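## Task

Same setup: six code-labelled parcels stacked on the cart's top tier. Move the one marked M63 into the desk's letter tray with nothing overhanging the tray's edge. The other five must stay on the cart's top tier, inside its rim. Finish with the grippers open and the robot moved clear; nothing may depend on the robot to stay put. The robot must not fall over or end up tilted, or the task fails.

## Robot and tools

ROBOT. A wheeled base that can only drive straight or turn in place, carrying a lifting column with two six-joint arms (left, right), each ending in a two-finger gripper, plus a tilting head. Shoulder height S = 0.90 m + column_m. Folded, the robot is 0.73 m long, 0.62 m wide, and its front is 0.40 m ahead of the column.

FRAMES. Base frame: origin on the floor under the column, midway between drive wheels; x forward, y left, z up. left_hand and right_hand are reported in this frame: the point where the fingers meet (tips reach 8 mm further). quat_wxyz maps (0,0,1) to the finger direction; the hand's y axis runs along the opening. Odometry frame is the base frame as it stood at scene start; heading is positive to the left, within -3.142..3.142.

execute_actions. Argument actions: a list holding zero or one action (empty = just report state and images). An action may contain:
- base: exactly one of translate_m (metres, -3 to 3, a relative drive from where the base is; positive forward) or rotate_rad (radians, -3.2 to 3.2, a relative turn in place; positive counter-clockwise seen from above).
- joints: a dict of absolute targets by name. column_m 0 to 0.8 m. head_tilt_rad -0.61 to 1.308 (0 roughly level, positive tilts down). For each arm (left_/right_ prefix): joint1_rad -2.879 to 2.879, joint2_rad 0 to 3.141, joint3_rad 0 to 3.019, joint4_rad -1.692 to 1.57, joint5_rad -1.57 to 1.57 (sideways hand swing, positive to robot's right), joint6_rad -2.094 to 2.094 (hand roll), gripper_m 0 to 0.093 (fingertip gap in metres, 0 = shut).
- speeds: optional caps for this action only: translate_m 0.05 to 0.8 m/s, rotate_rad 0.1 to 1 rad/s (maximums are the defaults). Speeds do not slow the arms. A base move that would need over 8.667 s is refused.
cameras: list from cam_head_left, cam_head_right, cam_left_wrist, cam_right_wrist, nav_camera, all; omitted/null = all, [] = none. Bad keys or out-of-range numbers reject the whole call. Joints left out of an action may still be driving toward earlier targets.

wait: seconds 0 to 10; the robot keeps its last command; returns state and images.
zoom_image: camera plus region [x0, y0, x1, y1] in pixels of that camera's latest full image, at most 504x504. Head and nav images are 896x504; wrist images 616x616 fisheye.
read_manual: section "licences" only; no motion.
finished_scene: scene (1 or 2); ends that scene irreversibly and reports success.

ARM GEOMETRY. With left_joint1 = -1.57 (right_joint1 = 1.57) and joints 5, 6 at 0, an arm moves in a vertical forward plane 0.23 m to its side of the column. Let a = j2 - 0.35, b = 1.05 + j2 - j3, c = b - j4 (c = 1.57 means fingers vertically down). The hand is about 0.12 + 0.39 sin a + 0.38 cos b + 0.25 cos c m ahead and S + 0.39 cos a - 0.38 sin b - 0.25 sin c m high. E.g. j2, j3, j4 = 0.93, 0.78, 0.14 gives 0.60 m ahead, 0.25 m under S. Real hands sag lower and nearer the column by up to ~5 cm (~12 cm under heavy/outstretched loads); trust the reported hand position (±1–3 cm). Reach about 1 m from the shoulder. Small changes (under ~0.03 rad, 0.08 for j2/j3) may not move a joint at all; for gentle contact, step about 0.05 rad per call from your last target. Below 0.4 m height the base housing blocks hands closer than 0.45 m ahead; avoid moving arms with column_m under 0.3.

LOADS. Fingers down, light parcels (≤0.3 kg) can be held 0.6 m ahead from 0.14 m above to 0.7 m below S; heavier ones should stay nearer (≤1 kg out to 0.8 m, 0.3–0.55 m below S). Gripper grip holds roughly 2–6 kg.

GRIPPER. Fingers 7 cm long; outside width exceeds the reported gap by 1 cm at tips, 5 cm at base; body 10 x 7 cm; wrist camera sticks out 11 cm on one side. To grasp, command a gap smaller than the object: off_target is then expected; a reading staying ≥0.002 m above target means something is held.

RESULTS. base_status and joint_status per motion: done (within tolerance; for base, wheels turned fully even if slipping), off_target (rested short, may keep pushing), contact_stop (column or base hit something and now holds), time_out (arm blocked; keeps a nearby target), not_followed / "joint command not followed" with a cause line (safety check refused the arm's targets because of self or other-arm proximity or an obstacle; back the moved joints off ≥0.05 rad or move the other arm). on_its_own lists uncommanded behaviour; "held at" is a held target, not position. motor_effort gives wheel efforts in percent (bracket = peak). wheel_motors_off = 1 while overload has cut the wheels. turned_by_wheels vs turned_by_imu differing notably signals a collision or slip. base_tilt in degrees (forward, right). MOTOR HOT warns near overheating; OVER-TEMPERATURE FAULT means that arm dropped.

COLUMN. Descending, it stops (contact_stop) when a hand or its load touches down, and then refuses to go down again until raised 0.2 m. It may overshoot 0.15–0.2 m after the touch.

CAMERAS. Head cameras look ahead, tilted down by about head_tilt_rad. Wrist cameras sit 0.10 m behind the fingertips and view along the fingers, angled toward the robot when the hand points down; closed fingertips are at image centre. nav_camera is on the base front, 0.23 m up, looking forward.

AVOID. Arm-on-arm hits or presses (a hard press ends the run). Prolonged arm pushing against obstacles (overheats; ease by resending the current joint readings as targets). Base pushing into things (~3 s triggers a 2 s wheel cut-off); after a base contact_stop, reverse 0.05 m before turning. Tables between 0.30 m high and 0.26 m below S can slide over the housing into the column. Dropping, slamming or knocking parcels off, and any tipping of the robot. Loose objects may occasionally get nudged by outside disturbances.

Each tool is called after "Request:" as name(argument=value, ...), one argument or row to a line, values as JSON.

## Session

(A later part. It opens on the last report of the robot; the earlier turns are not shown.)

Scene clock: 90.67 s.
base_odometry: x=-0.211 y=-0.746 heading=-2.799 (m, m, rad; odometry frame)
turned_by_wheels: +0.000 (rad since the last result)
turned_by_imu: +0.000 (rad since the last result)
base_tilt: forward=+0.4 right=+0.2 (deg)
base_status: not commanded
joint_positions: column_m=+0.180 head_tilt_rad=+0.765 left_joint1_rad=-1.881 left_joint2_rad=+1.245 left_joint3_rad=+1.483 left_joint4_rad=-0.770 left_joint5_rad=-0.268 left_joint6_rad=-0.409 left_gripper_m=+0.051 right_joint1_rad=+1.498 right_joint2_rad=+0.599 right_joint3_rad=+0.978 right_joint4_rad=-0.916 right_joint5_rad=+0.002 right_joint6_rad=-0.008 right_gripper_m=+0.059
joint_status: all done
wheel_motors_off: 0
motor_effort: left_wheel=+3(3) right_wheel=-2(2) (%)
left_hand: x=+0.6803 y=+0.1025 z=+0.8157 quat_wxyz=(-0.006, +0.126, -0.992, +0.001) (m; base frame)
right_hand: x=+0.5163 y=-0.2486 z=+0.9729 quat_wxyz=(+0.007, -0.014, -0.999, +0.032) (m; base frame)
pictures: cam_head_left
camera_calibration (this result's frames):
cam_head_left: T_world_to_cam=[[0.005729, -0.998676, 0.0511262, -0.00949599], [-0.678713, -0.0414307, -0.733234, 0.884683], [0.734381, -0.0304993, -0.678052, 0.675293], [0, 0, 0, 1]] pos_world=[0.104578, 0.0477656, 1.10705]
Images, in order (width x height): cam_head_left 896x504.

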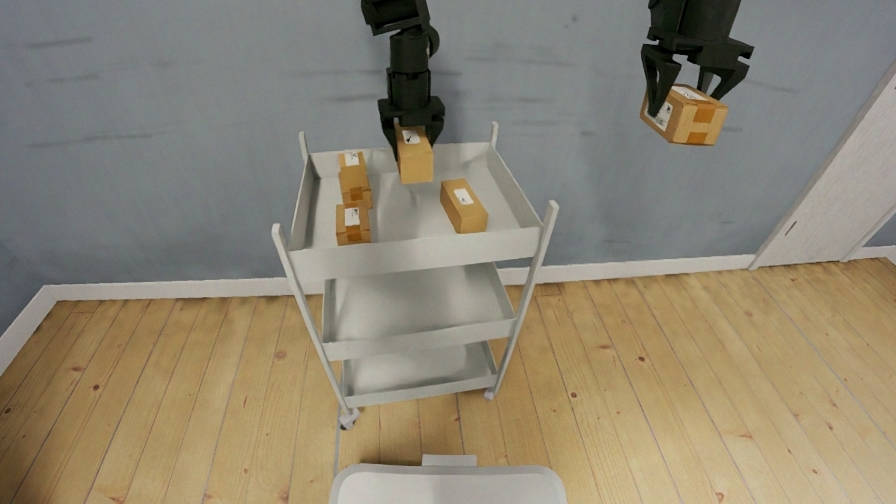

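Raise left arm away, bring the right back onto M32.

Request:
execute_actions(
  actions=[
    {"base":{"rotate_rad":0.17},"joints":{"left_joint1_rad":-1.57,"left_joint2_rad":0.75,"left_joint3_rad":1.2,"left_joint4_rad":-0.97,"left_joint5_rad":0,"left_joint6_rad":0}},
  ],
  cameras=[],
)

Request:
execute_actions(
  actions=[
    {"base":{"translate_m":0.095},"joints":{"right_joint1_rad":1.88,"right_joint2_rad":1.10,"right_joint3_rad":1.19,"right_joint4_rad":-0.6,"right_joint5_rad":0.27,"right_joint6_rad":0.06}},
  ],
  cameras=["cam_head_left","cam_right_wrist"],
)

Scene clock: 95.33 s.
base_odometry: x=-0.211 y=-0.746 heading=-2.631 (m, m, rad; odometry frame)
turned_by_wheels: +0.168 (rad since the last result)
turned_by_imu: +0.165 (rad since the last result)
base_tilt: forward=+0.4 right=+0.2 (deg)
base_status: done
joint_positions: column_m=+0.180 head_tilt_rad=+0.765 left_joint1_rad=-1.562 left_joint2_rad=+0.749 left_joint3_rad=+1.195 left_joint4_rad=-0.971 left_joint5_rad=-0.004 left_joint6_rad=-0.014 left_gripper_m=+0.051 right_joint1_rad=+1.498 right_joint2_rad=+0.599 right_joint3_rad=+0.978 right_joint4_rad=-0.916 right_joint5_rad=+0.002 right_joint6_rad=-0.008 right_gripper_m=+0.059
joint_status: all done
wheel_motors_off: 0
motor_effort: left_wheel=+0(37) right_wheel=+0(62) (%)
left_hand: x=+0.5893 y=+0.2283 z=+0.9742 quat_wxyz=(+0.001, +0.009, -1.000, -0.006) (m; base frame)
right_hand: x=+0.5163 y=-0.2486 z=+0.9729 quat_wxyz=(+0.007, -0.014, -0.999, +0.032) (m; base frame)
pictures: none
No camera images: the call's "cameras" was empty. Leave "cameras" out to get every camera's image.

Scene clock: 96.87 s.
base_odometry: x=-0.294 y=-0.792 heading=-2.629 (m, m, rad; odometry frame)
turned_by_wheels: +0.001 (rad since the last result)
turned_by_imu: +0.001 (rad since the last result)
base_tilt: forward=+0.3 right=+0.2 (deg)
base_status: done
joint_positions: column_m=+0.180 head_tilt_rad=+0.765 left_joint1_rad=-1.563 left_joint2_rad=+0.750 left_joint3_rad=+1.195 left_joint4_rad=-0.969 left_joint5_rad=-0.004 left_joint6_rad=-0.014 left_gripper_m=+0.051 right_joint1_rad=+1.885 right_joint2_rad=+1.116 right_joint3_rad=+1.188 right_joint4_rad=-0.602 right_joint5_rad=+0.267 right_joint6_rad=+0.050 right_gripper_m=+0.059
joint_status: all done
wheel_motors_off: 0
motor_effort: left_wheel=+2(47) right_wheel=-1(48) (%)
left_hand: x=+0.5897 y=+0.2280 z=+0.9737 quat_wxyz=(+0.000, +0.009, -1.000, -0.005) (m; base frame)
right_hand: x=+0.5992 y=-0.1125 z=+0.8117 quat_wxyz=(-0.007, +0.054, -0.999, -0.003) (m; base frame)
pictures: cam_head_left, cam_right_wrist
camera_calibration (this result's frames):
cam_head_left: T_world_to_cam=[[0.00572513, -0.998676, 0.0511266, -0.0094963], [-0.678658, -0.0414307, -0.733285, 0.884741], [0.734432, -0.0304993, -0.677996, 0.675226], [0, 0, 0, 1]] pos_world=[0.104583, 0.0477656, 1.10705]
cam_right_wrist: T_world_to_cam=[[0.11765, -0.992993, -0.011143, -0.175001], [-0.808827, -0.102328, 0.579075, 0.00728599], [-0.576158, -0.0591153, -0.815198, 1.12741], [0, 0, 0, 1]] pos_world=[0.676045, -0.106382, 0.912889]
Images, in order (width x height): cam_head_left 896x504, cam_right_wrist 616x616.

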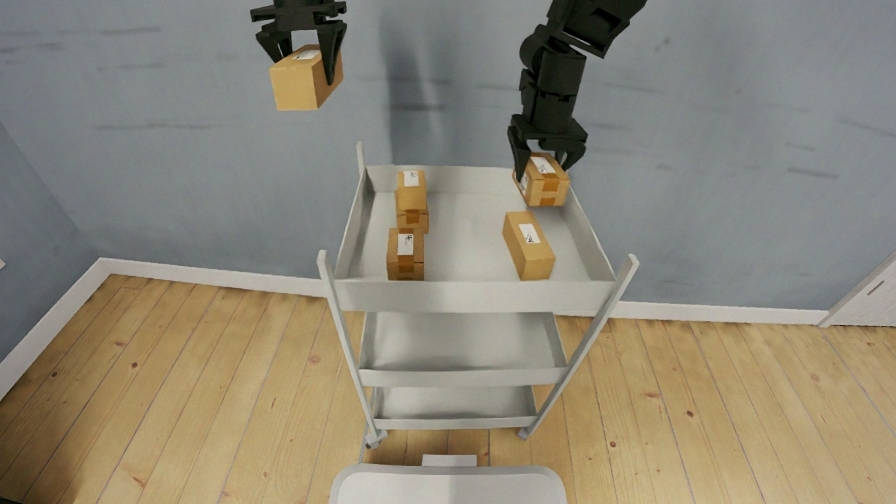

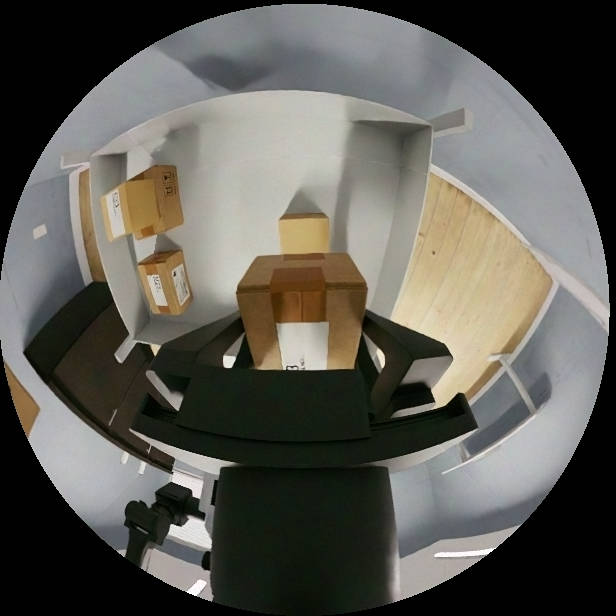

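Target hand z ≈0.733 → column 0.102.

Request:
execute_actions(
  actions=[
    {"joints":{"column_m":0.102}},
  ],
  cameras=["cam_head_left"],
)

Request:
execute_actions(
  actions=[
    {"joints":{"right_gripper_m":0.09}},
  ],
  cameras=[],
)

Request:
execute_actions(
  actions=[
    {"joints":{"column_m":0.2}},
  ],
  cameras=["cam_head_left"],
)

Request:
execute_actions(
  actions=[
    {"base":{"translate_m":-0.3},"joints":{"column_m":0.35,"right_joint1_rad":1.5,"right_joint2_rad":0.5,"right_joint3_rad":1.0,"right_joint4_rad":-0.92,"right_joint5_rad":0,"right_joint6_rad":0}},
  ],
  cameras=[],
)

Request:
execute_actions(
  actions=[
    {"base":{"rotate_rad":-1.75},"joints":{"column_m":0.5,"head_tilt_rad":0.4}},
  ],
  cameras=["cam_head_left","nav_camera"],
)

Scene clock: 102.13 s.
base_odometry: x=-0.294 y=-0.792 heading=-2.629 (m, m, rad; odometry frame)
turned_by_wheels: +0.000 (rad since the last result)
turned_by_imu: +0.000 (rad since the last result)
base_tilt: forward=+0.3 right=+0.1 (deg)
base_status: not commanded
joint_positions: column_m=+0.102 head_tilt_rad=+0.765 left_joint1_rad=-1.563 left_joint2_rad=+0.750 left_joint3_rad=+1.195 left_joint4_rad=-0.969 left_joint5_rad=-0.004 left_joint6_rad=-0.014 left_gripper_m=+0.051 right_joint1_rad=+1.885 right_joint2_rad=+1.115 right_joint3_rad=+1.188 right_joint4_rad=-0.602 right_joint5_rad=+0.267 right_joint6_rad=+0.050 right_gripper_m=+0.059
joint_status: all done
wheel_motors_off: 0
motor_effort: left_wheel=+2(2) right_wheel=-2(2) (%)
left_hand: x=+0.5897 y=+0.2280 z=+0.8958 quat_wxyz=(+0.000, +0.009, -1.000, -0.005) (m; base frame)
right_hand: x=+0.5994 y=-0.1126 z=+0.7342 quat_wxyz=(-0.008, +0.054, -0.999, -0.003) (m; base frame)
pictures: cam_head_left
camera_calibration (this result's frames):
cam_head_left: T_world_to_cam=[[0.00572513, -0.998676, 0.0511266, -0.00551319], [-0.678658, -0.0414307, -0.733285, 0.827613], [0.734432, -0.0304993, -0.677996, 0.622405], [0, 0, 0, 1]] pos_world=[0.104583, 0.0477656, 1.02915]
Images, in order (width x height): cam_head_left 896x504.

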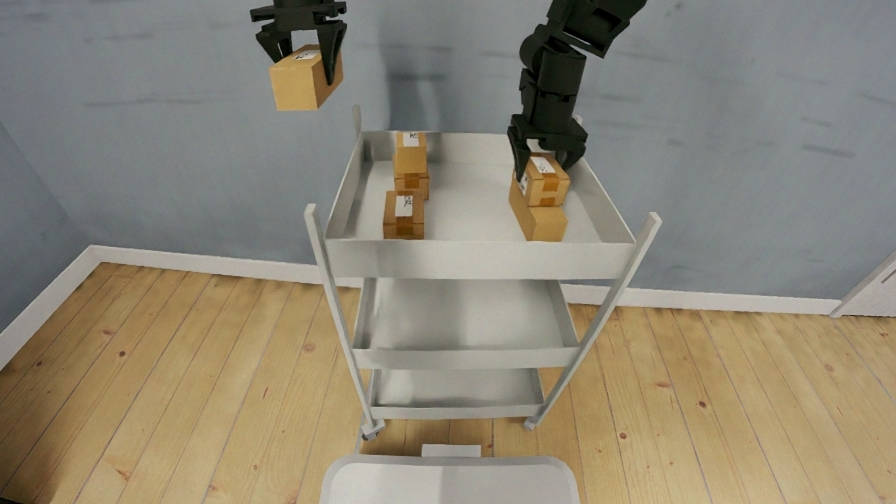

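Scene clock: 102.77 s.
base_odometry: x=-0.294 y=-0.792 heading=-2.629 (m, m, rad; odometry frame)
turned_by_wheels: +0.000 (rad since the last result)
turned_by_imu: +0.000 (rad since the last result)
base_tilt: forward=+0.4 right=+0.1 (deg)
base_status: not commanded
joint_positions: column_m=+0.102 head_tilt_rad=+0.765 left_joint1_rad=-1.563 left_joint2_rad=+0.750 left_joint3_rad=+1.195 left_joint4_rad=-0.969 left_joint5_rad=-0.004 left_joint6_rad=-0.014 left_gripper_m=+0.051 right_joint1_rad=+1.885 right_joint2_rad=+1.115 right_joint3_rad=+1.188 right_joint4_rad=-0.602 right_joint5_rad=+0.267 right_joint6_rad=+0.050 right_gripper_m=+0.090
joint_status: all done
wheel_motors_off: 0
motor_effort: left_wheel=+1(1) right_wheel=-2(0) (%)
left_hand: x=+0.5897 y=+0.2280 z=+0.8958 quat_wxyz=(+0.000, +0.009, -1.000, -0.005) (m; base frame)
right_hand: x=+0.5994 y=-0.1126 z=+0.7342 quat_wxyz=(-0.008, +0.054, -0.999, -0.003) (m; base frame)
pictures: none
No camera images: the call's "cameras" was empty. Leave "cameras" out to get every camera's image.

Scene clock: 104.63 s.
base_odometry: x=-0.294 y=-0.792 heading=-2.629 (m, m, rad; odometry frame)
turned_by_wheels: +0.000 (rad since the last result)
turned_by_imu: +0.000 (rad since the last result)
base_tilt: forward=+0.4 right=+0.2 (deg)
base_status: not commanded
joint_positions: column_m=+0.200 head_tilt_rad=+0.765 left_joint1_rad=-1.563 left_joint2_rad=+0.750 left_joint3_rad=+1.195 left_joint4_rad=-0.969 left_joint5_rad=-0.004 left_joint6_rad=-0.014 left_gripper_m=+0.051 right_joint1_rad=+1.885 right_joint2_rad=+1.112 right_joint3_rad=+1.188 right_joint4_rad=-0.602 right_joint5_rad=+0.267 right_joint6_rad=+0.050 right_gripper_m=+0.090
joint_status: all done
wheel_motors_off: 0
motor_effort: left_wheel=+2(2) right_wheel=-1(1) (%)
left_hand: x=+0.5897 y=+0.2280 z=+0.9937 quat_wxyz=(+0.000, +0.009, -1.000, -0.005) (m; base frame)
right_hand: x=+0.6002 y=-0.1128 z=+0.8333 quat_wxyz=(-0.009, +0.053, -0.999, -0.003) (m; base frame)
pictures: cam_head_left
camera_calibration (this result's frames):
cam_head_left: T_world_to_cam=[[0.00572513, -0.998676, 0.0511266, -0.0105177], [-0.678658, -0.0414307, -0.733285, 0.89939], [0.734432, -0.0304993, -0.677996, 0.688771], [0, 0, 0, 1]] pos_world=[0.104583, 0.0477656, 1.12703]
Images, in order (width x height): cam_head_left 896x504.

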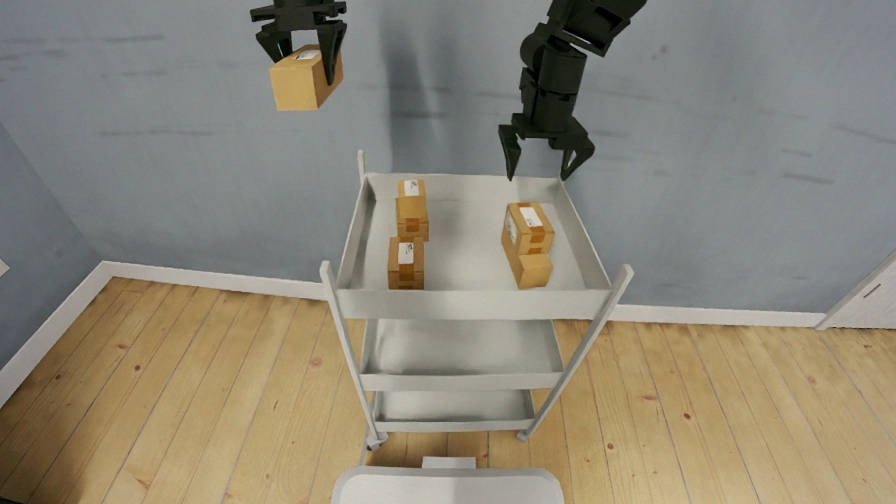

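Scene clock: 107.17 s.
base_odometry: x=-0.032 y=-0.645 heading=-2.628 (m, m, rad; odometry frame)
turned_by_wheels: +0.001 (rad since the last result)
turned_by_imu: +0.002 (rad since the last result)
base_tilt: forward=+0.3 right=+0.2 (deg)
base_status: done
joint_positions: column_m=+0.350 head_tilt_rad=+0.765 left_joint1_rad=-1.563 left_joint2_rad=+0.751 left_joint3_rad=+1.195 left_joint4_rad=-0.970 left_joint5_rad=-0.004 left_joint6_rad=-0.014 left_gripper_m=+0.051 right_joint1_rad=+1.499 right_joint2_rad=+0.487 right_joint3_rad=+0.992 right_joint4_rad=-0.912 right_joint5_rad=+0.004 right_joint6_rad=+0.007 right_gripper_m=+0.090
joint_status: all done
wheel_motors_off: 0
motor_effort: left_wheel=+2(52) right_wheel=-2(34) (%)
left_hand: x=+0.5894 y=+0.2278 z=+1.1433 quat_wxyz=(+0.001, +0.009, -1.000, -0.005) (m; base frame)
right_hand: x=+0.5331 y=-0.2462 z=+1.1925 quat_wxyz=(-0.058, -0.020, -0.998, +0.034) (m; base frame)
pictures: none
No camera images: the call's "cameras" was empty. Leave "cameras" out to get every camera's image.

Scene clock: 110.23 s.
base_odometry: x=-0.032 y=-0.645 heading=+1.905 (m, m, rad; odometry frame)
turned_by_wheels: -1.749 (rad since the last result)
turned_by_imu: -1.731 (rad since the last result)
base_tilt: forward=+0.4 right=+0.2 (deg)
base_status: done
joint_positions: column_m=+0.500 head_tilt_rad=+0.418 left_joint1_rad=-1.565 left_joint2_rad=+0.751 left_joint3_rad=+1.195 left_joint4_rad=-0.970 left_joint5_rad=-0.002 left_joint6_rad=-0.014 left_gripper_m=+0.051 right_joint1_rad=+1.499 right_joint2_rad=+0.491 right_joint3_rad=+0.992 right_joint4_rad=-0.912 right_joint5_rad=+0.003 right_joint6_rad=+0.007 right_gripper_m=+0.090
joint_status: all done
wheel_motors_off: 0
motor_effort: left_wheel=+1(43) right_wheel=+0(40) (%)
left_hand: x=+0.5894 y=+0.2268 z=+1.2933 quat_wxyz=(+0.001, +0.008, -1.000, -0.004) (m; base frame)
right_hand: x=+0.5328 y=-0.2461 z=+1.3407 quat_wxyz=(-0.056, -0.020, -0.998, +0.033) (m; base frame)
pictures: cam_head_left, nav_camera
camera_calibration (this result's frames):
cam_head_left: T_world_to_cam=[[-0.0119849, -0.998676, 0.0500307, -0.0233421], [-0.38917, -0.0414307, -0.920234, 1.3827], [0.921088, -0.0304993, -0.388158, 0.452164], [0, 0, 0, 1]] pos_world=[0.121342, 0.0477656, 1.44909]
Images, in order (width x height): cam_head_left 896x504, nav_camera 896x504.

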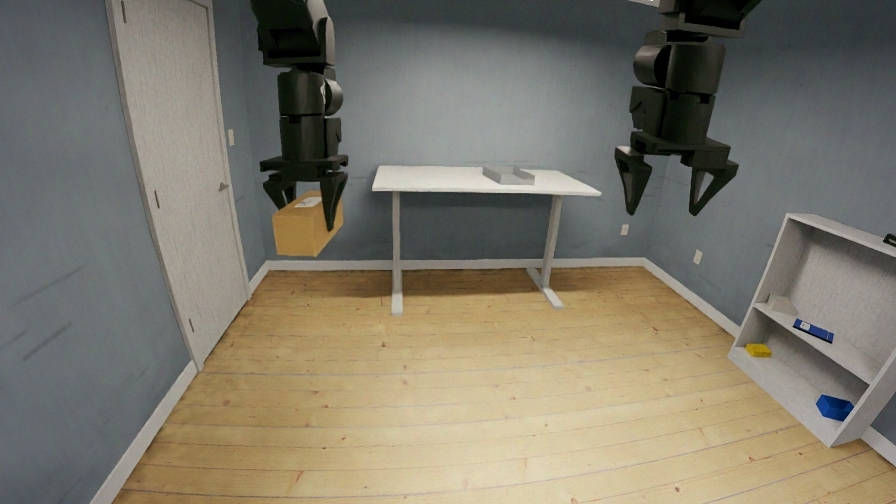

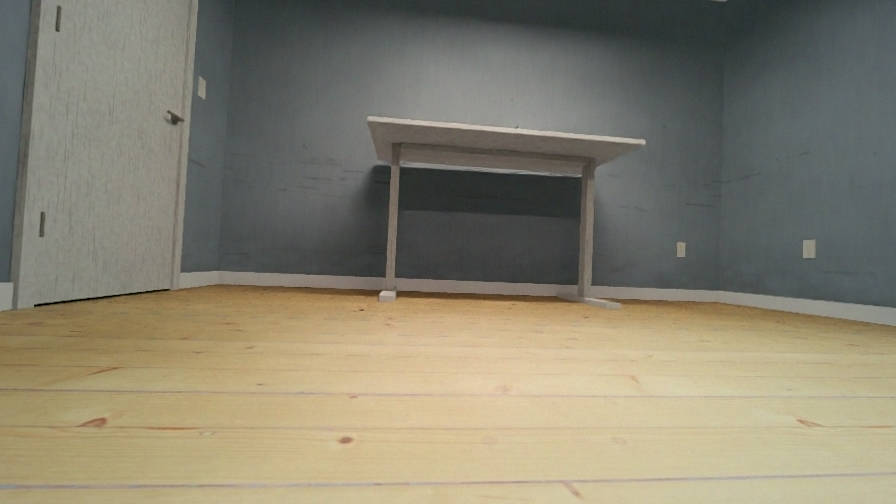

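Request:
execute_actions(
  actions=[
    {"base":{"rotate_rad":-0.197},"joints":{"column_m":0.55,"left_joint1_rad":-1.88,"left_joint2_rad":1.25,"left_joint3_rad":1.5,"left_joint4_rad":-0.77,"left_joint5_rad":-0.27,"left_joint6_rad":-0.4}},
  ],
  cameras=[],
)

Request:
execute_actions(
  actions=[
    {"base":{"translate_m":1.75},"joints":{"head_tilt_rad":0.75}},
  ],
  cameras=["cam_head_left","cam_head_right","cam_left_wrist"],
)

Scene clock: 113.77 s.
base_odometry: x=-0.032 y=-0.645 heading=+1.709 (m, m, rad; odometry frame)
turned_by_wheels: -0.196 (rad since the last result)
turned_by_imu: -0.195 (rad since the last result)
base_tilt: forward=+0.4 right=+0.2 (deg)
base_status: done
joint_positions: column_m=+0.550 head_tilt_rad=+0.418 left_joint1_rad=-1.886 left_joint2_rad=+1.271 left_joint3_rad=+1.488 left_joint4_rad=-0.765 left_joint5_rad=-0.267 left_joint6_rad=-0.386 left_gripper_m=+0.051 right_joint1_rad=+1.499 right_joint2_rad=+0.492 right_joint3_rad=+0.992 right_joint4_rad=-0.912 right_joint5_rad=+0.002 right_joint6_rad=+0.007 right_gripper_m=+0.090
joint_status: all done
wheel_motors_off: 0
motor_effort: left_wheel=+2(29) right_wheel=-2(32) (%)
left_hand: x=+0.6763 y=+0.0964 z=+1.1737 quat_wxyz=(+0.002, +0.112, -0.994, +0.002) (m; base frame)
right_hand: x=+0.5328 y=-0.2460 z=+1.3904 quat_wxyz=(-0.056, -0.020, -0.998, +0.033) (m; base frame)
pictures: none
No camera images: the call's "cameras" was empty. Leave "cameras" out to get every camera's image.

Scene clock: 118.13 s.
base_odometry: x=-0.273 y=+1.088 heading=+1.709 (m, m, rad; odometry frame)
turned_by_wheels: +0.000 (rad since the last result)
turned_by_imu: -0.005 (rad since the last result)
base_tilt: forward=+0.4 right=+0.2 (deg)
base_status: done
joint_positions: column_m=+0.550 head_tilt_rad=+0.753 left_joint1_rad=-1.885 left_joint2_rad=+1.271 left_joint3_rad=+1.488 left_joint4_rad=-0.766 left_joint5_rad=-0.267 left_joint6_rad=-0.386 left_gripper_m=+0.051 right_joint1_rad=+1.499 right_joint2_rad=+0.494 right_joint3_rad=+0.992 right_joint4_rad=-0.913 right_joint5_rad=+0.002 right_joint6_rad=+0.007 right_gripper_m=+0.090
joint_status: all done
wheel_motors_off: 0
motor_effort: left_wheel=+0(45) right_wheel=+1(56) (%)
left_hand: x=+0.6762 y=+0.0967 z=+1.1737 quat_wxyz=(+0.002, +0.112, -0.994, +0.002) (m; base frame)
right_hand: x=+0.5324 y=-0.2461 z=+1.3895 quat_wxyz=(-0.054, -0.020, -0.998, +0.033) (m; base frame)
pictures: cam_head_left, cam_head_right, cam_left_wrist
camera_calibration (this result's frames):
cam_head_left: T_world_to_cam=[[0.00509664, -0.998676, 0.0511931, -0.0284835], [-0.669599, -0.0414307, -0.741567, 1.16832], [0.742706, -0.0304993, -0.668923, 0.911731], [0, 0, 0, 1]] pos_world=[0.105302, 0.0477656, 1.47772]
cam_head_right: T_world_to_cam=[[-0.00226691, -0.999166, 0.040758, -0.126896], [-0.658971, -0.0291643, -0.751602, 1.18224], [0.752165, -0.0285622, -0.658356, 0.893198], [0, 0, 0, 1]] pos_world=[0.106942, -0.0667998, 1.48179]
cam_left_wrist: T_world_to_cam=[[0.205359, -0.97855, -0.0163349, -0.021758], [-0.794488, -0.176432, 0.581086, -0.112975], [-0.571504, -0.106354, -0.813678, 1.47378], [0, 0, 0, 1]] pos_world=[0.756982, 0.115518, 1.26448]
Images, in order (width x height): cam_head_left 896x504, cam_head_right 896x504, cam_left_wrist 616x616.

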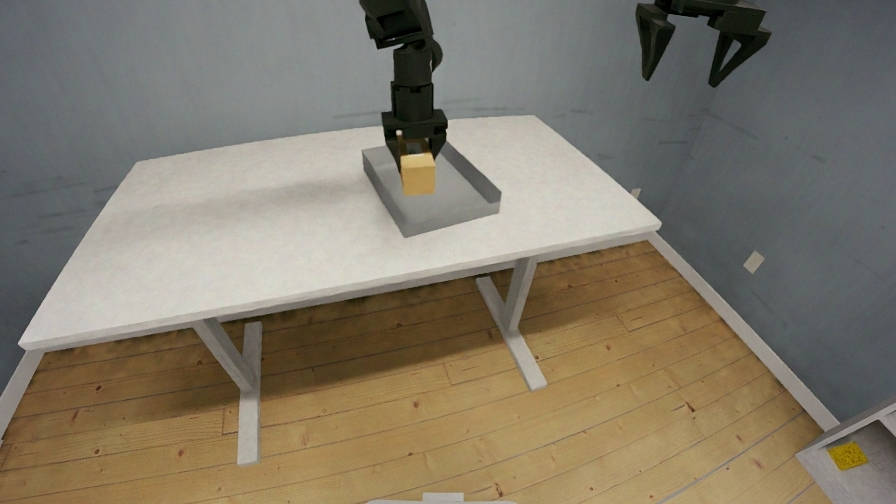

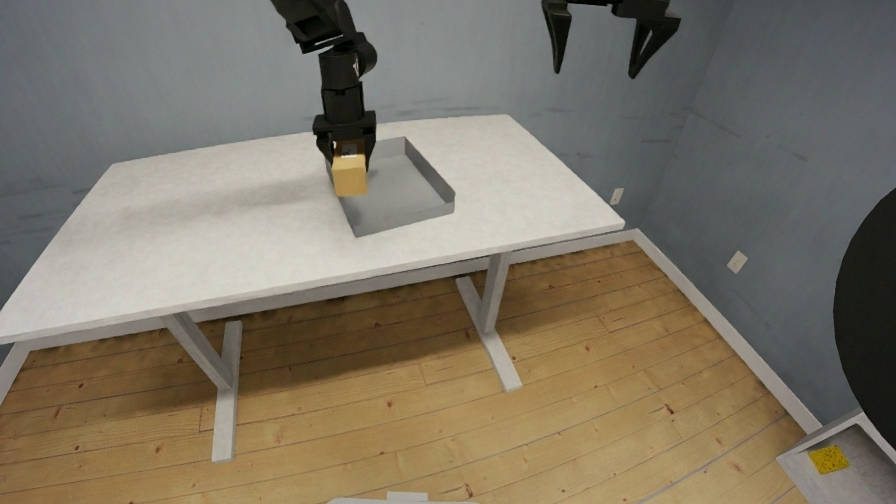

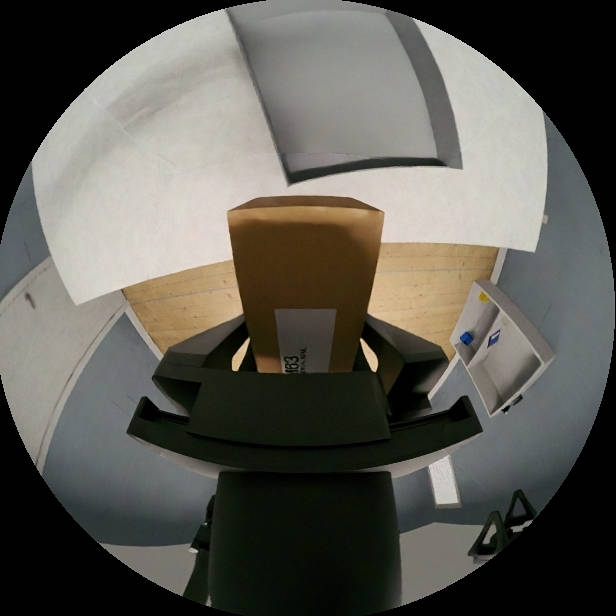

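Request:
execute_actions(
  actions=[
    {"base":{"translate_m":0.27},"joints":{"left_joint6_rad":-0.56,"column_m":0.46}},
  ],
  cameras=["cam_head_left","cam_left_wrist"],
)

Request:
execute_actions(
  actions=[
    {"joints":{"column_m":0.40}},
  ],
  cameras=["cam_head_left","cam_left_wrist"],
)

Scene clock: 121.93 s.
base_odometry: x=-0.310 y=+1.356 heading=+1.709 (m, m, rad; odometry frame)
turned_by_wheels: +0.000 (rad since the last result)
turned_by_imu: -0.001 (rad since the last result)
base_tilt: forward=+0.4 right=+0.1 (deg)
base_status: done
joint_positions: column_m=+0.460 head_tilt_rad=+0.753 left_joint1_rad=-1.884 left_joint2_rad=+1.270 left_joint3_rad=+1.488 left_joint4_rad=-0.766 left_joint5_rad=-0.267 left_joint6_rad=-0.547 left_gripper_m=+0.051 right_joint1_rad=+1.499 right_joint2_rad=+0.497 right_joint3_rad=+0.992 right_joint4_rad=-0.914 right_joint5_rad=+0.002 right_joint6_rad=+0.007 right_gripper_m=+0.090
joint_status: all done
wheel_motors_off: 0
motor_effort: left_wheel=+0(25) right_wheel=+0(36) (%)
left_hand: x=+0.6765 y=+0.0973 z=+1.0840 quat_wxyz=(+0.002, +0.191, -0.982, +0.001) (m; base frame)
right_hand: x=+0.5320 y=-0.2461 z=+1.2981 quat_wxyz=(-0.052, -0.020, -0.998, +0.033) (m; base frame)
pictures: cam_head_left, cam_left_wrist
camera_calibration (this result's frames):
cam_head_left: T_world_to_cam=[[0.00510238, -0.998676, 0.0511925, -0.0238797], [-0.669682, -0.0414307, -0.741492, 1.10153], [0.742631, -0.0304993, -0.669006, 0.851705], [0, 0, 0, 1]] pos_world=[0.105296, 0.0477656, 1.3878]
cam_left_wrist: T_world_to_cam=[[0.359921, -0.932816, -0.0176363, -0.130203], [-0.755833, -0.302611, 0.58064, -0.0739124], [-0.546967, -0.195655, -0.813969, 1.39351], [0, 0, 0, 1]] pos_world=[0.7532, 0.128823, 1.17489]
Images, in order (width x height): cam_head_left 896x504, cam_left_wrist 616x616.

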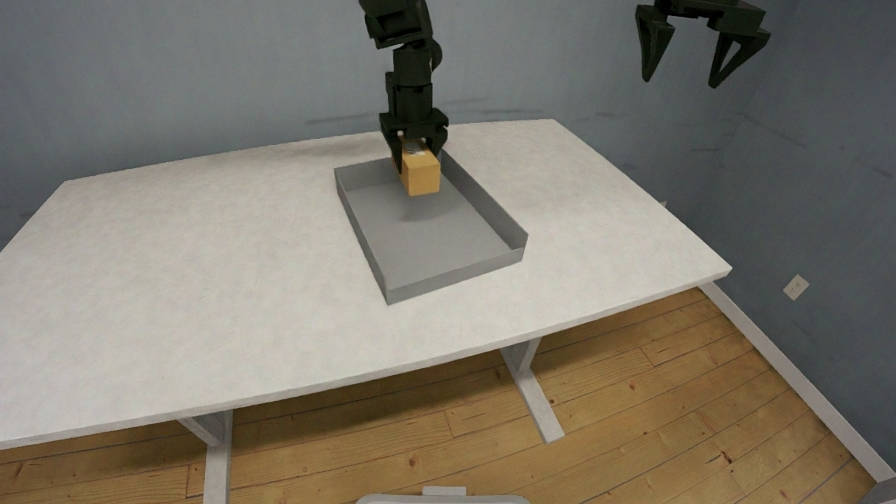

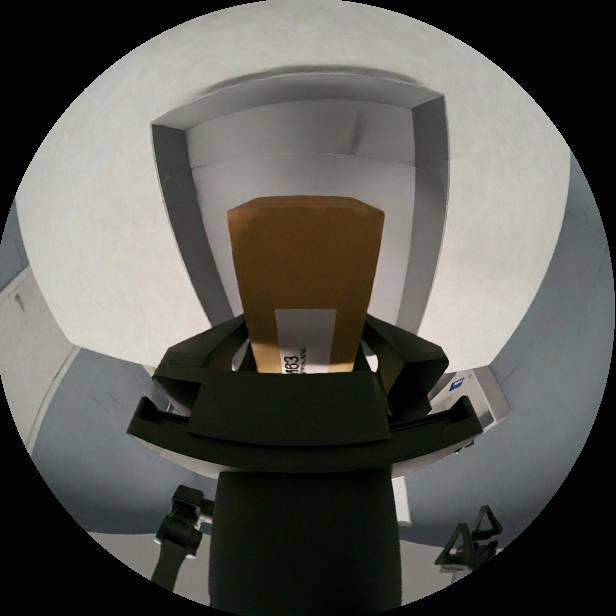

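Scene clock: 123.30 s.
base_odometry: x=-0.310 y=+1.356 heading=+1.709 (m, m, rad; odometry frame)
turned_by_wheels: +0.000 (rad since the last result)
turned_by_imu: +0.000 (rad since the last result)
base_tilt: forward=+0.4 right=+0.2 (deg)
base_status: not commanded
joint_positions: column_m=+0.400 head_tilt_rad=+0.753 left_joint1_rad=-1.884 left_joint2_rad=+1.270 left_joint3_rad=+1.488 left_joint4_rad=-0.766 left_joint5_rad=-0.267 left_joint6_rad=-0.547 left_gripper_m=+0.051 right_joint1_rad=+1.499 right_joint2_rad=+0.497 right_joint3_rad=+0.992 right_joint4_rad=-0.914 right_joint5_rad=+0.002 right_joint6_rad=+0.007 right_gripper_m=+0.090
joint_status: all done
wheel_motors_off: 0
motor_effort: left_wheel=+0(0) right_wheel=+0(1) (%)
left_hand: x=+0.6766 y=+0.0974 z=+1.0243 quat_wxyz=(+0.002, +0.191, -0.981, +0.001) (m; base frame)
right_hand: x=+0.5320 y=-0.2461 z=+1.2382 quat_wxyz=(-0.052, -0.020, -0.998, +0.033) (m; base frame)
pictures: cam_head_left, cam_left_wrist
camera_calibration (this result's frames):
cam_head_left: T_world_to_cam=[[0.00510238, -0.998676, 0.0511925, -0.0208093], [-0.669682, -0.0414307, -0.741492, 1.05706], [0.742631, -0.0304993, -0.669006, 0.81158], [0, 0, 0, 1]] pos_world=[0.105295, 0.0477656, 1.32782]
cam_left_wrist: T_world_to_cam=[[0.360023, -0.93278, -0.0174508, -0.131523], [-0.756013, -0.302654, 0.580384, -0.0387216], [-0.546652, -0.195758, -0.814156, 1.34491], [0, 0, 0, 1]] pos_world=[0.753277, 0.128876, 1.11515]
Images, in order (width x height): cam_head_left 896x504, cam_left_wrist 616x616.

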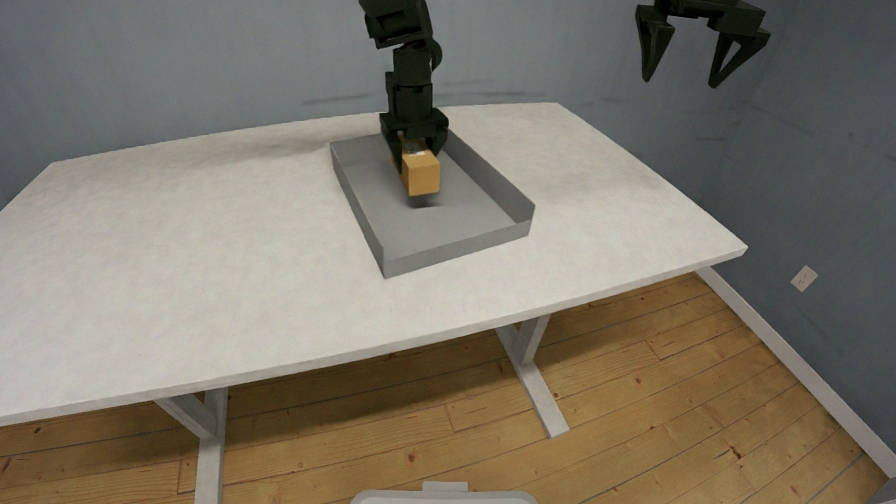

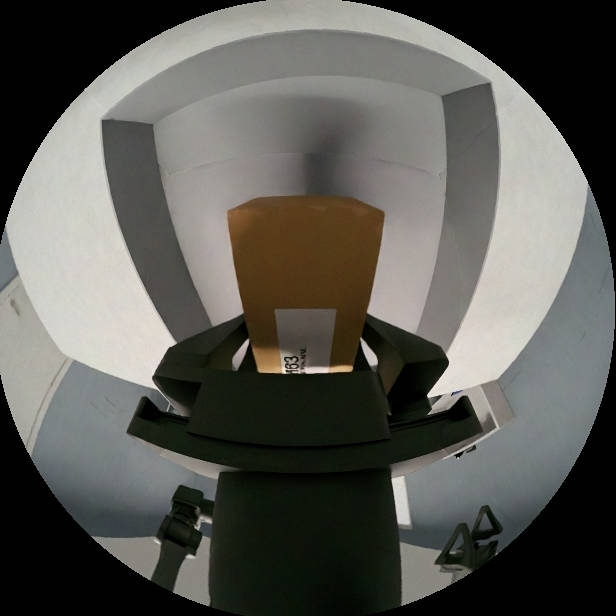

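Request:
execute_actions(
  actions=[
    {"joints":{"column_m":0.37}},
  ],
  cameras=["cam_head_left"],
)

Request:
zoom_image(
  camera="cam_head_left",
  region=[340, 110, 520, 240],
)

Scene clock: 126.40 s.
base_odometry: x=-0.310 y=+1.356 heading=+1.709 (m, m, rad; odometry frame)
turned_by_wheels: +0.000 (rad since the last result)
turned_by_imu: +0.000 (rad since the last result)
base_tilt: forward=+0.3 right=+0.1 (deg)
base_status: not commanded
joint_positions: column_m=+0.370 head_tilt_rad=+0.753 left_joint1_rad=-1.884 left_joint2_rad=+1.270 left_joint3_rad=+1.488 left_joint4_rad=-0.766 left_joint5_rad=-0.267 left_joint6_rad=-0.547 left_gripper_m=+0.051 right_joint1_rad=+1.499 right_joint2_rad=+0.497 right_joint3_rad=+0.992 right_joint4_rad=-0.914 right_joint5_rad=+0.002 right_joint6_rad=+0.007 right_gripper_m=+0.090
joint_status: all done
wheel_motors_off: 0
motor_effort: left_wheel=+0(0) right_wheel=-1(0) (%)
left_hand: x=+0.6766 y=+0.0974 z=+0.9942 quat_wxyz=(+0.002, +0.191, -0.981, +0.001) (m; base frame)
right_hand: x=+0.5320 y=-0.2461 z=+1.2081 quat_wxyz=(-0.052, -0.020, -0.998, +0.033) (m; base frame)
pictures: cam_head_left
camera_calibration (this result's frames):
cam_head_left: T_world_to_cam=[[0.00510239, -0.998676, 0.0511925, -0.019272], [-0.669682, -0.0414307, -0.741491, 1.03479], [0.74263, -0.0304993, -0.669007, 0.791491], [0, 0, 0, 1]] pos_world=[0.105295, 0.0477656, 1.29779]
Images, in order (width x height): cam_head_left 896x504.

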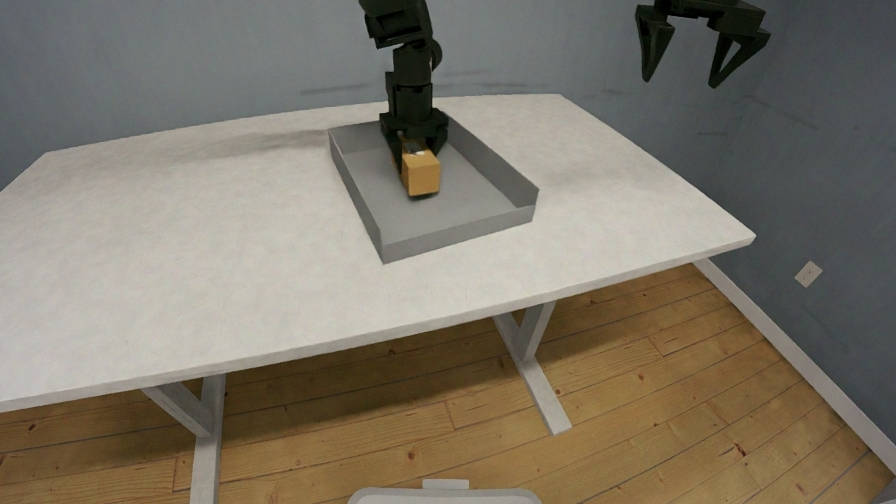

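Region (340, 110, 520, 240) of cam_head_left's 896x504 image, scaled by 2.800, with more detail than that image has.

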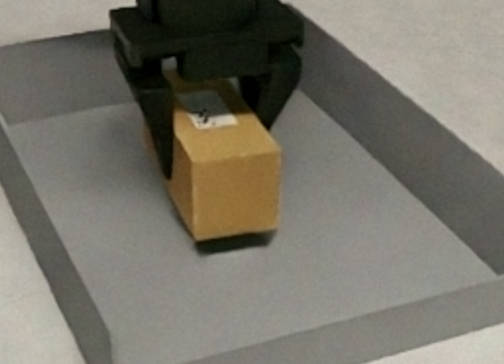

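Request:
execute_actions(
  actions=[
    {"joints":{"column_m":0.357}},
  ],
  cameras=[],
)

Request:
execute_actions(
  actions=[
    {"joints":{"left_gripper_m":0.093}},
  ],
  cameras=[],
)

Request:
execute_actions(
  actions=[
    {"joints":{"column_m":0.46}},
  ],
  cameras=[],
)

Request:
execute_actions(
  actions=[
    {"base":{"translate_m":-0.4}},
  ],
  cameras=["cam_head_right"],
)

Scene clock: 130.27 s.
base_odometry: x=-0.310 y=+1.356 heading=+1.709 (m, m, rad; odometry frame)
turned_by_wheels: +0.000 (rad since the last result)
turned_by_imu: +0.000 (rad since the last result)
base_tilt: forward=+0.4 right=+0.2 (deg)
base_status: not commanded
joint_positions: column_m=+0.357 head_tilt_rad=+0.753 left_joint1_rad=-1.884 left_joint2_rad=+1.269 left_joint3_rad=+1.488 left_joint4_rad=-0.766 left_joint5_rad=-0.267 left_joint6_rad=-0.547 left_gripper_m=+0.051 right_joint1_rad=+1.499 right_joint2_rad=+0.497 right_joint3_rad=+0.992 right_joint4_rad=-0.914 right_joint5_rad=+0.002 right_joint6_rad=+0.007 right_gripper_m=+0.090
joint_status: all done
wheel_motors_off: 0
motor_effort: left_wheel=+0(0) right_wheel=+1(0) (%)
left_hand: x=+0.6767 y=+0.0974 z=+0.9814 quat_wxyz=(+0.001, +0.192, -0.981, +0.001) (m; base frame)
right_hand: x=+0.5320 y=-0.2461 z=+1.1951 quat_wxyz=(-0.052, -0.020, -0.998, +0.033) (m; base frame)
pictures: none
No camera images: the call's "cameras" was empty. Leave "cameras" out to get every camera's image.

Scene clock: 130.90 s.
base_odometry: x=-0.310 y=+1.356 heading=+1.709 (m, m, rad; odometry frame)
turned_by_wheels: +0.000 (rad since the last result)
turned_by_imu: +0.000 (rad since the last result)
base_tilt: forward=+0.3 right=+0.2 (deg)
base_status: not commanded
joint_positions: column_m=+0.357 head_tilt_rad=+0.753 left_joint1_rad=-1.884 left_joint2_rad=+1.269 left_joint3_rad=+1.488 left_joint4_rad=-0.766 left_joint5_rad=-0.267 left_joint6_rad=-0.547 left_gripper_m=+0.093 right_joint1_rad=+1.499 right_joint2_rad=+0.497 right_joint3_rad=+0.992 right_joint4_rad=-0.914 right_joint5_rad=+0.002 right_joint6_rad=+0.007 right_gripper_m=+0.090
joint_status: all done
wheel_motors_off: 0
motor_effort: left_wheel=+0(0) right_wheel=+0(1) (%)
left_hand: x=+0.6768 y=+0.0975 z=+0.9817 quat_wxyz=(+0.001, +0.192, -0.981, +0.001) (m; base frame)
right_hand: x=+0.5320 y=-0.2461 z=+1.1951 quat_wxyz=(-0.052, -0.020, -0.998, +0.033) (m; base frame)
pictures: none
No camera images: the call's "cameras" was empty. Leave "cameras" out to get every camera's image.

Scene clock: 132.83 s.
base_odometry: x=-0.310 y=+1.356 heading=+1.709 (m, m, rad; odometry frame)
turned_by_wheels: +0.000 (rad since the last result)
turned_by_imu: +0.000 (rad since the last result)
base_tilt: forward=+0.4 right=+0.2 (deg)
base_status: not commanded
joint_positions: column_m=+0.460 head_tilt_rad=+0.753 left_joint1_rad=-1.884 left_joint2_rad=+1.266 left_joint3_rad=+1.488 left_joint4_rad=-0.766 left_joint5_rad=-0.267 left_joint6_rad=-0.547 left_gripper_m=+0.093 right_joint1_rad=+1.499 right_joint2_rad=+0.497 right_joint3_rad=+0.992 right_joint4_rad=-0.914 right_joint5_rad=+0.002 right_joint6_rad=+0.007 right_gripper_m=+0.090
joint_status: all done
wheel_motors_off: 0
motor_effort: left_wheel=+0(0) right_wheel=-1(0) (%)
left_hand: x=+0.6779 y=+0.0978 z=+1.0864 quat_wxyz=(+0.000, +0.192, -0.981, +0.002) (m; base frame)
right_hand: x=+0.5320 y=-0.2461 z=+1.2980 quat_wxyz=(-0.052, -0.020, -0.998, +0.033) (m; base frame)
pictures: none
No camera images: the call's "cameras" was empty. Leave "cameras" out to get every camera's image.

Scene clock: 135.30 s.
base_odometry: x=-0.255 y=+0.960 heading=+1.708 (m, m, rad; odometry frame)
turned_by_wheels: -0.001 (rad since the last result)
turned_by_imu: +0.000 (rad since the last result)
base_tilt: forward=+0.4 right=+0.1 (deg)
base_status: done
joint_positions: column_m=+0.460 head_tilt_rad=+0.753 left_joint1_rad=-1.884 left_joint2_rad=+1.266 left_joint3_rad=+1.488 left_joint4_rad=-0.768 left_joint5_rad=-0.267 left_joint6_rad=-0.547 left_gripper_m=+0.093 right_joint1_rad=+1.499 right_joint2_rad=+0.497 right_joint3_rad=+0.992 right_joint4_rad=-0.915 right_joint5_rad=+0.002 right_joint6_rad=+0.007 right_gripper_m=+0.090
joint_status: not commanded
wheel_motors_off: 0
motor_effort: left_wheel=-2(28) right_wheel=-2(33) (%)
left_hand: x=+0.6774 y=+0.0979 z=+1.0864 quat_wxyz=(+0.001, +0.192, -0.981, +0.002) (m; base frame)
right_hand: x=+0.5317 y=-0.2461 z=+1.2983 quat_wxyz=(-0.052, -0.020, -0.998, +0.033) (m; base frame)
pictures: cam_head_right
camera_calibration (this result's frames):
cam_head_right: T_world_to_cam=[[-0.00225015, -0.999166, 0.040759, -0.12323], [-0.65928, -0.0291643, -0.751331, 1.11421], [0.751894, -0.0285622, -0.658665, 0.834398], [0, 0, 0, 1]] pos_world=[0.10692, -0.0667998, 1.39175]
Images, in order (width x height): cam_head_right 896x504.

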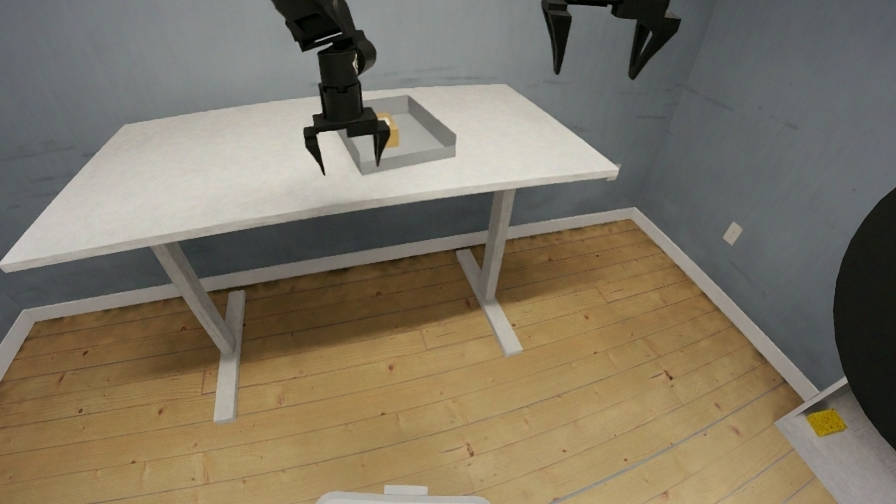

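Request:
finished_scene(
  scene=2,
)

The scene is finished: the task was done.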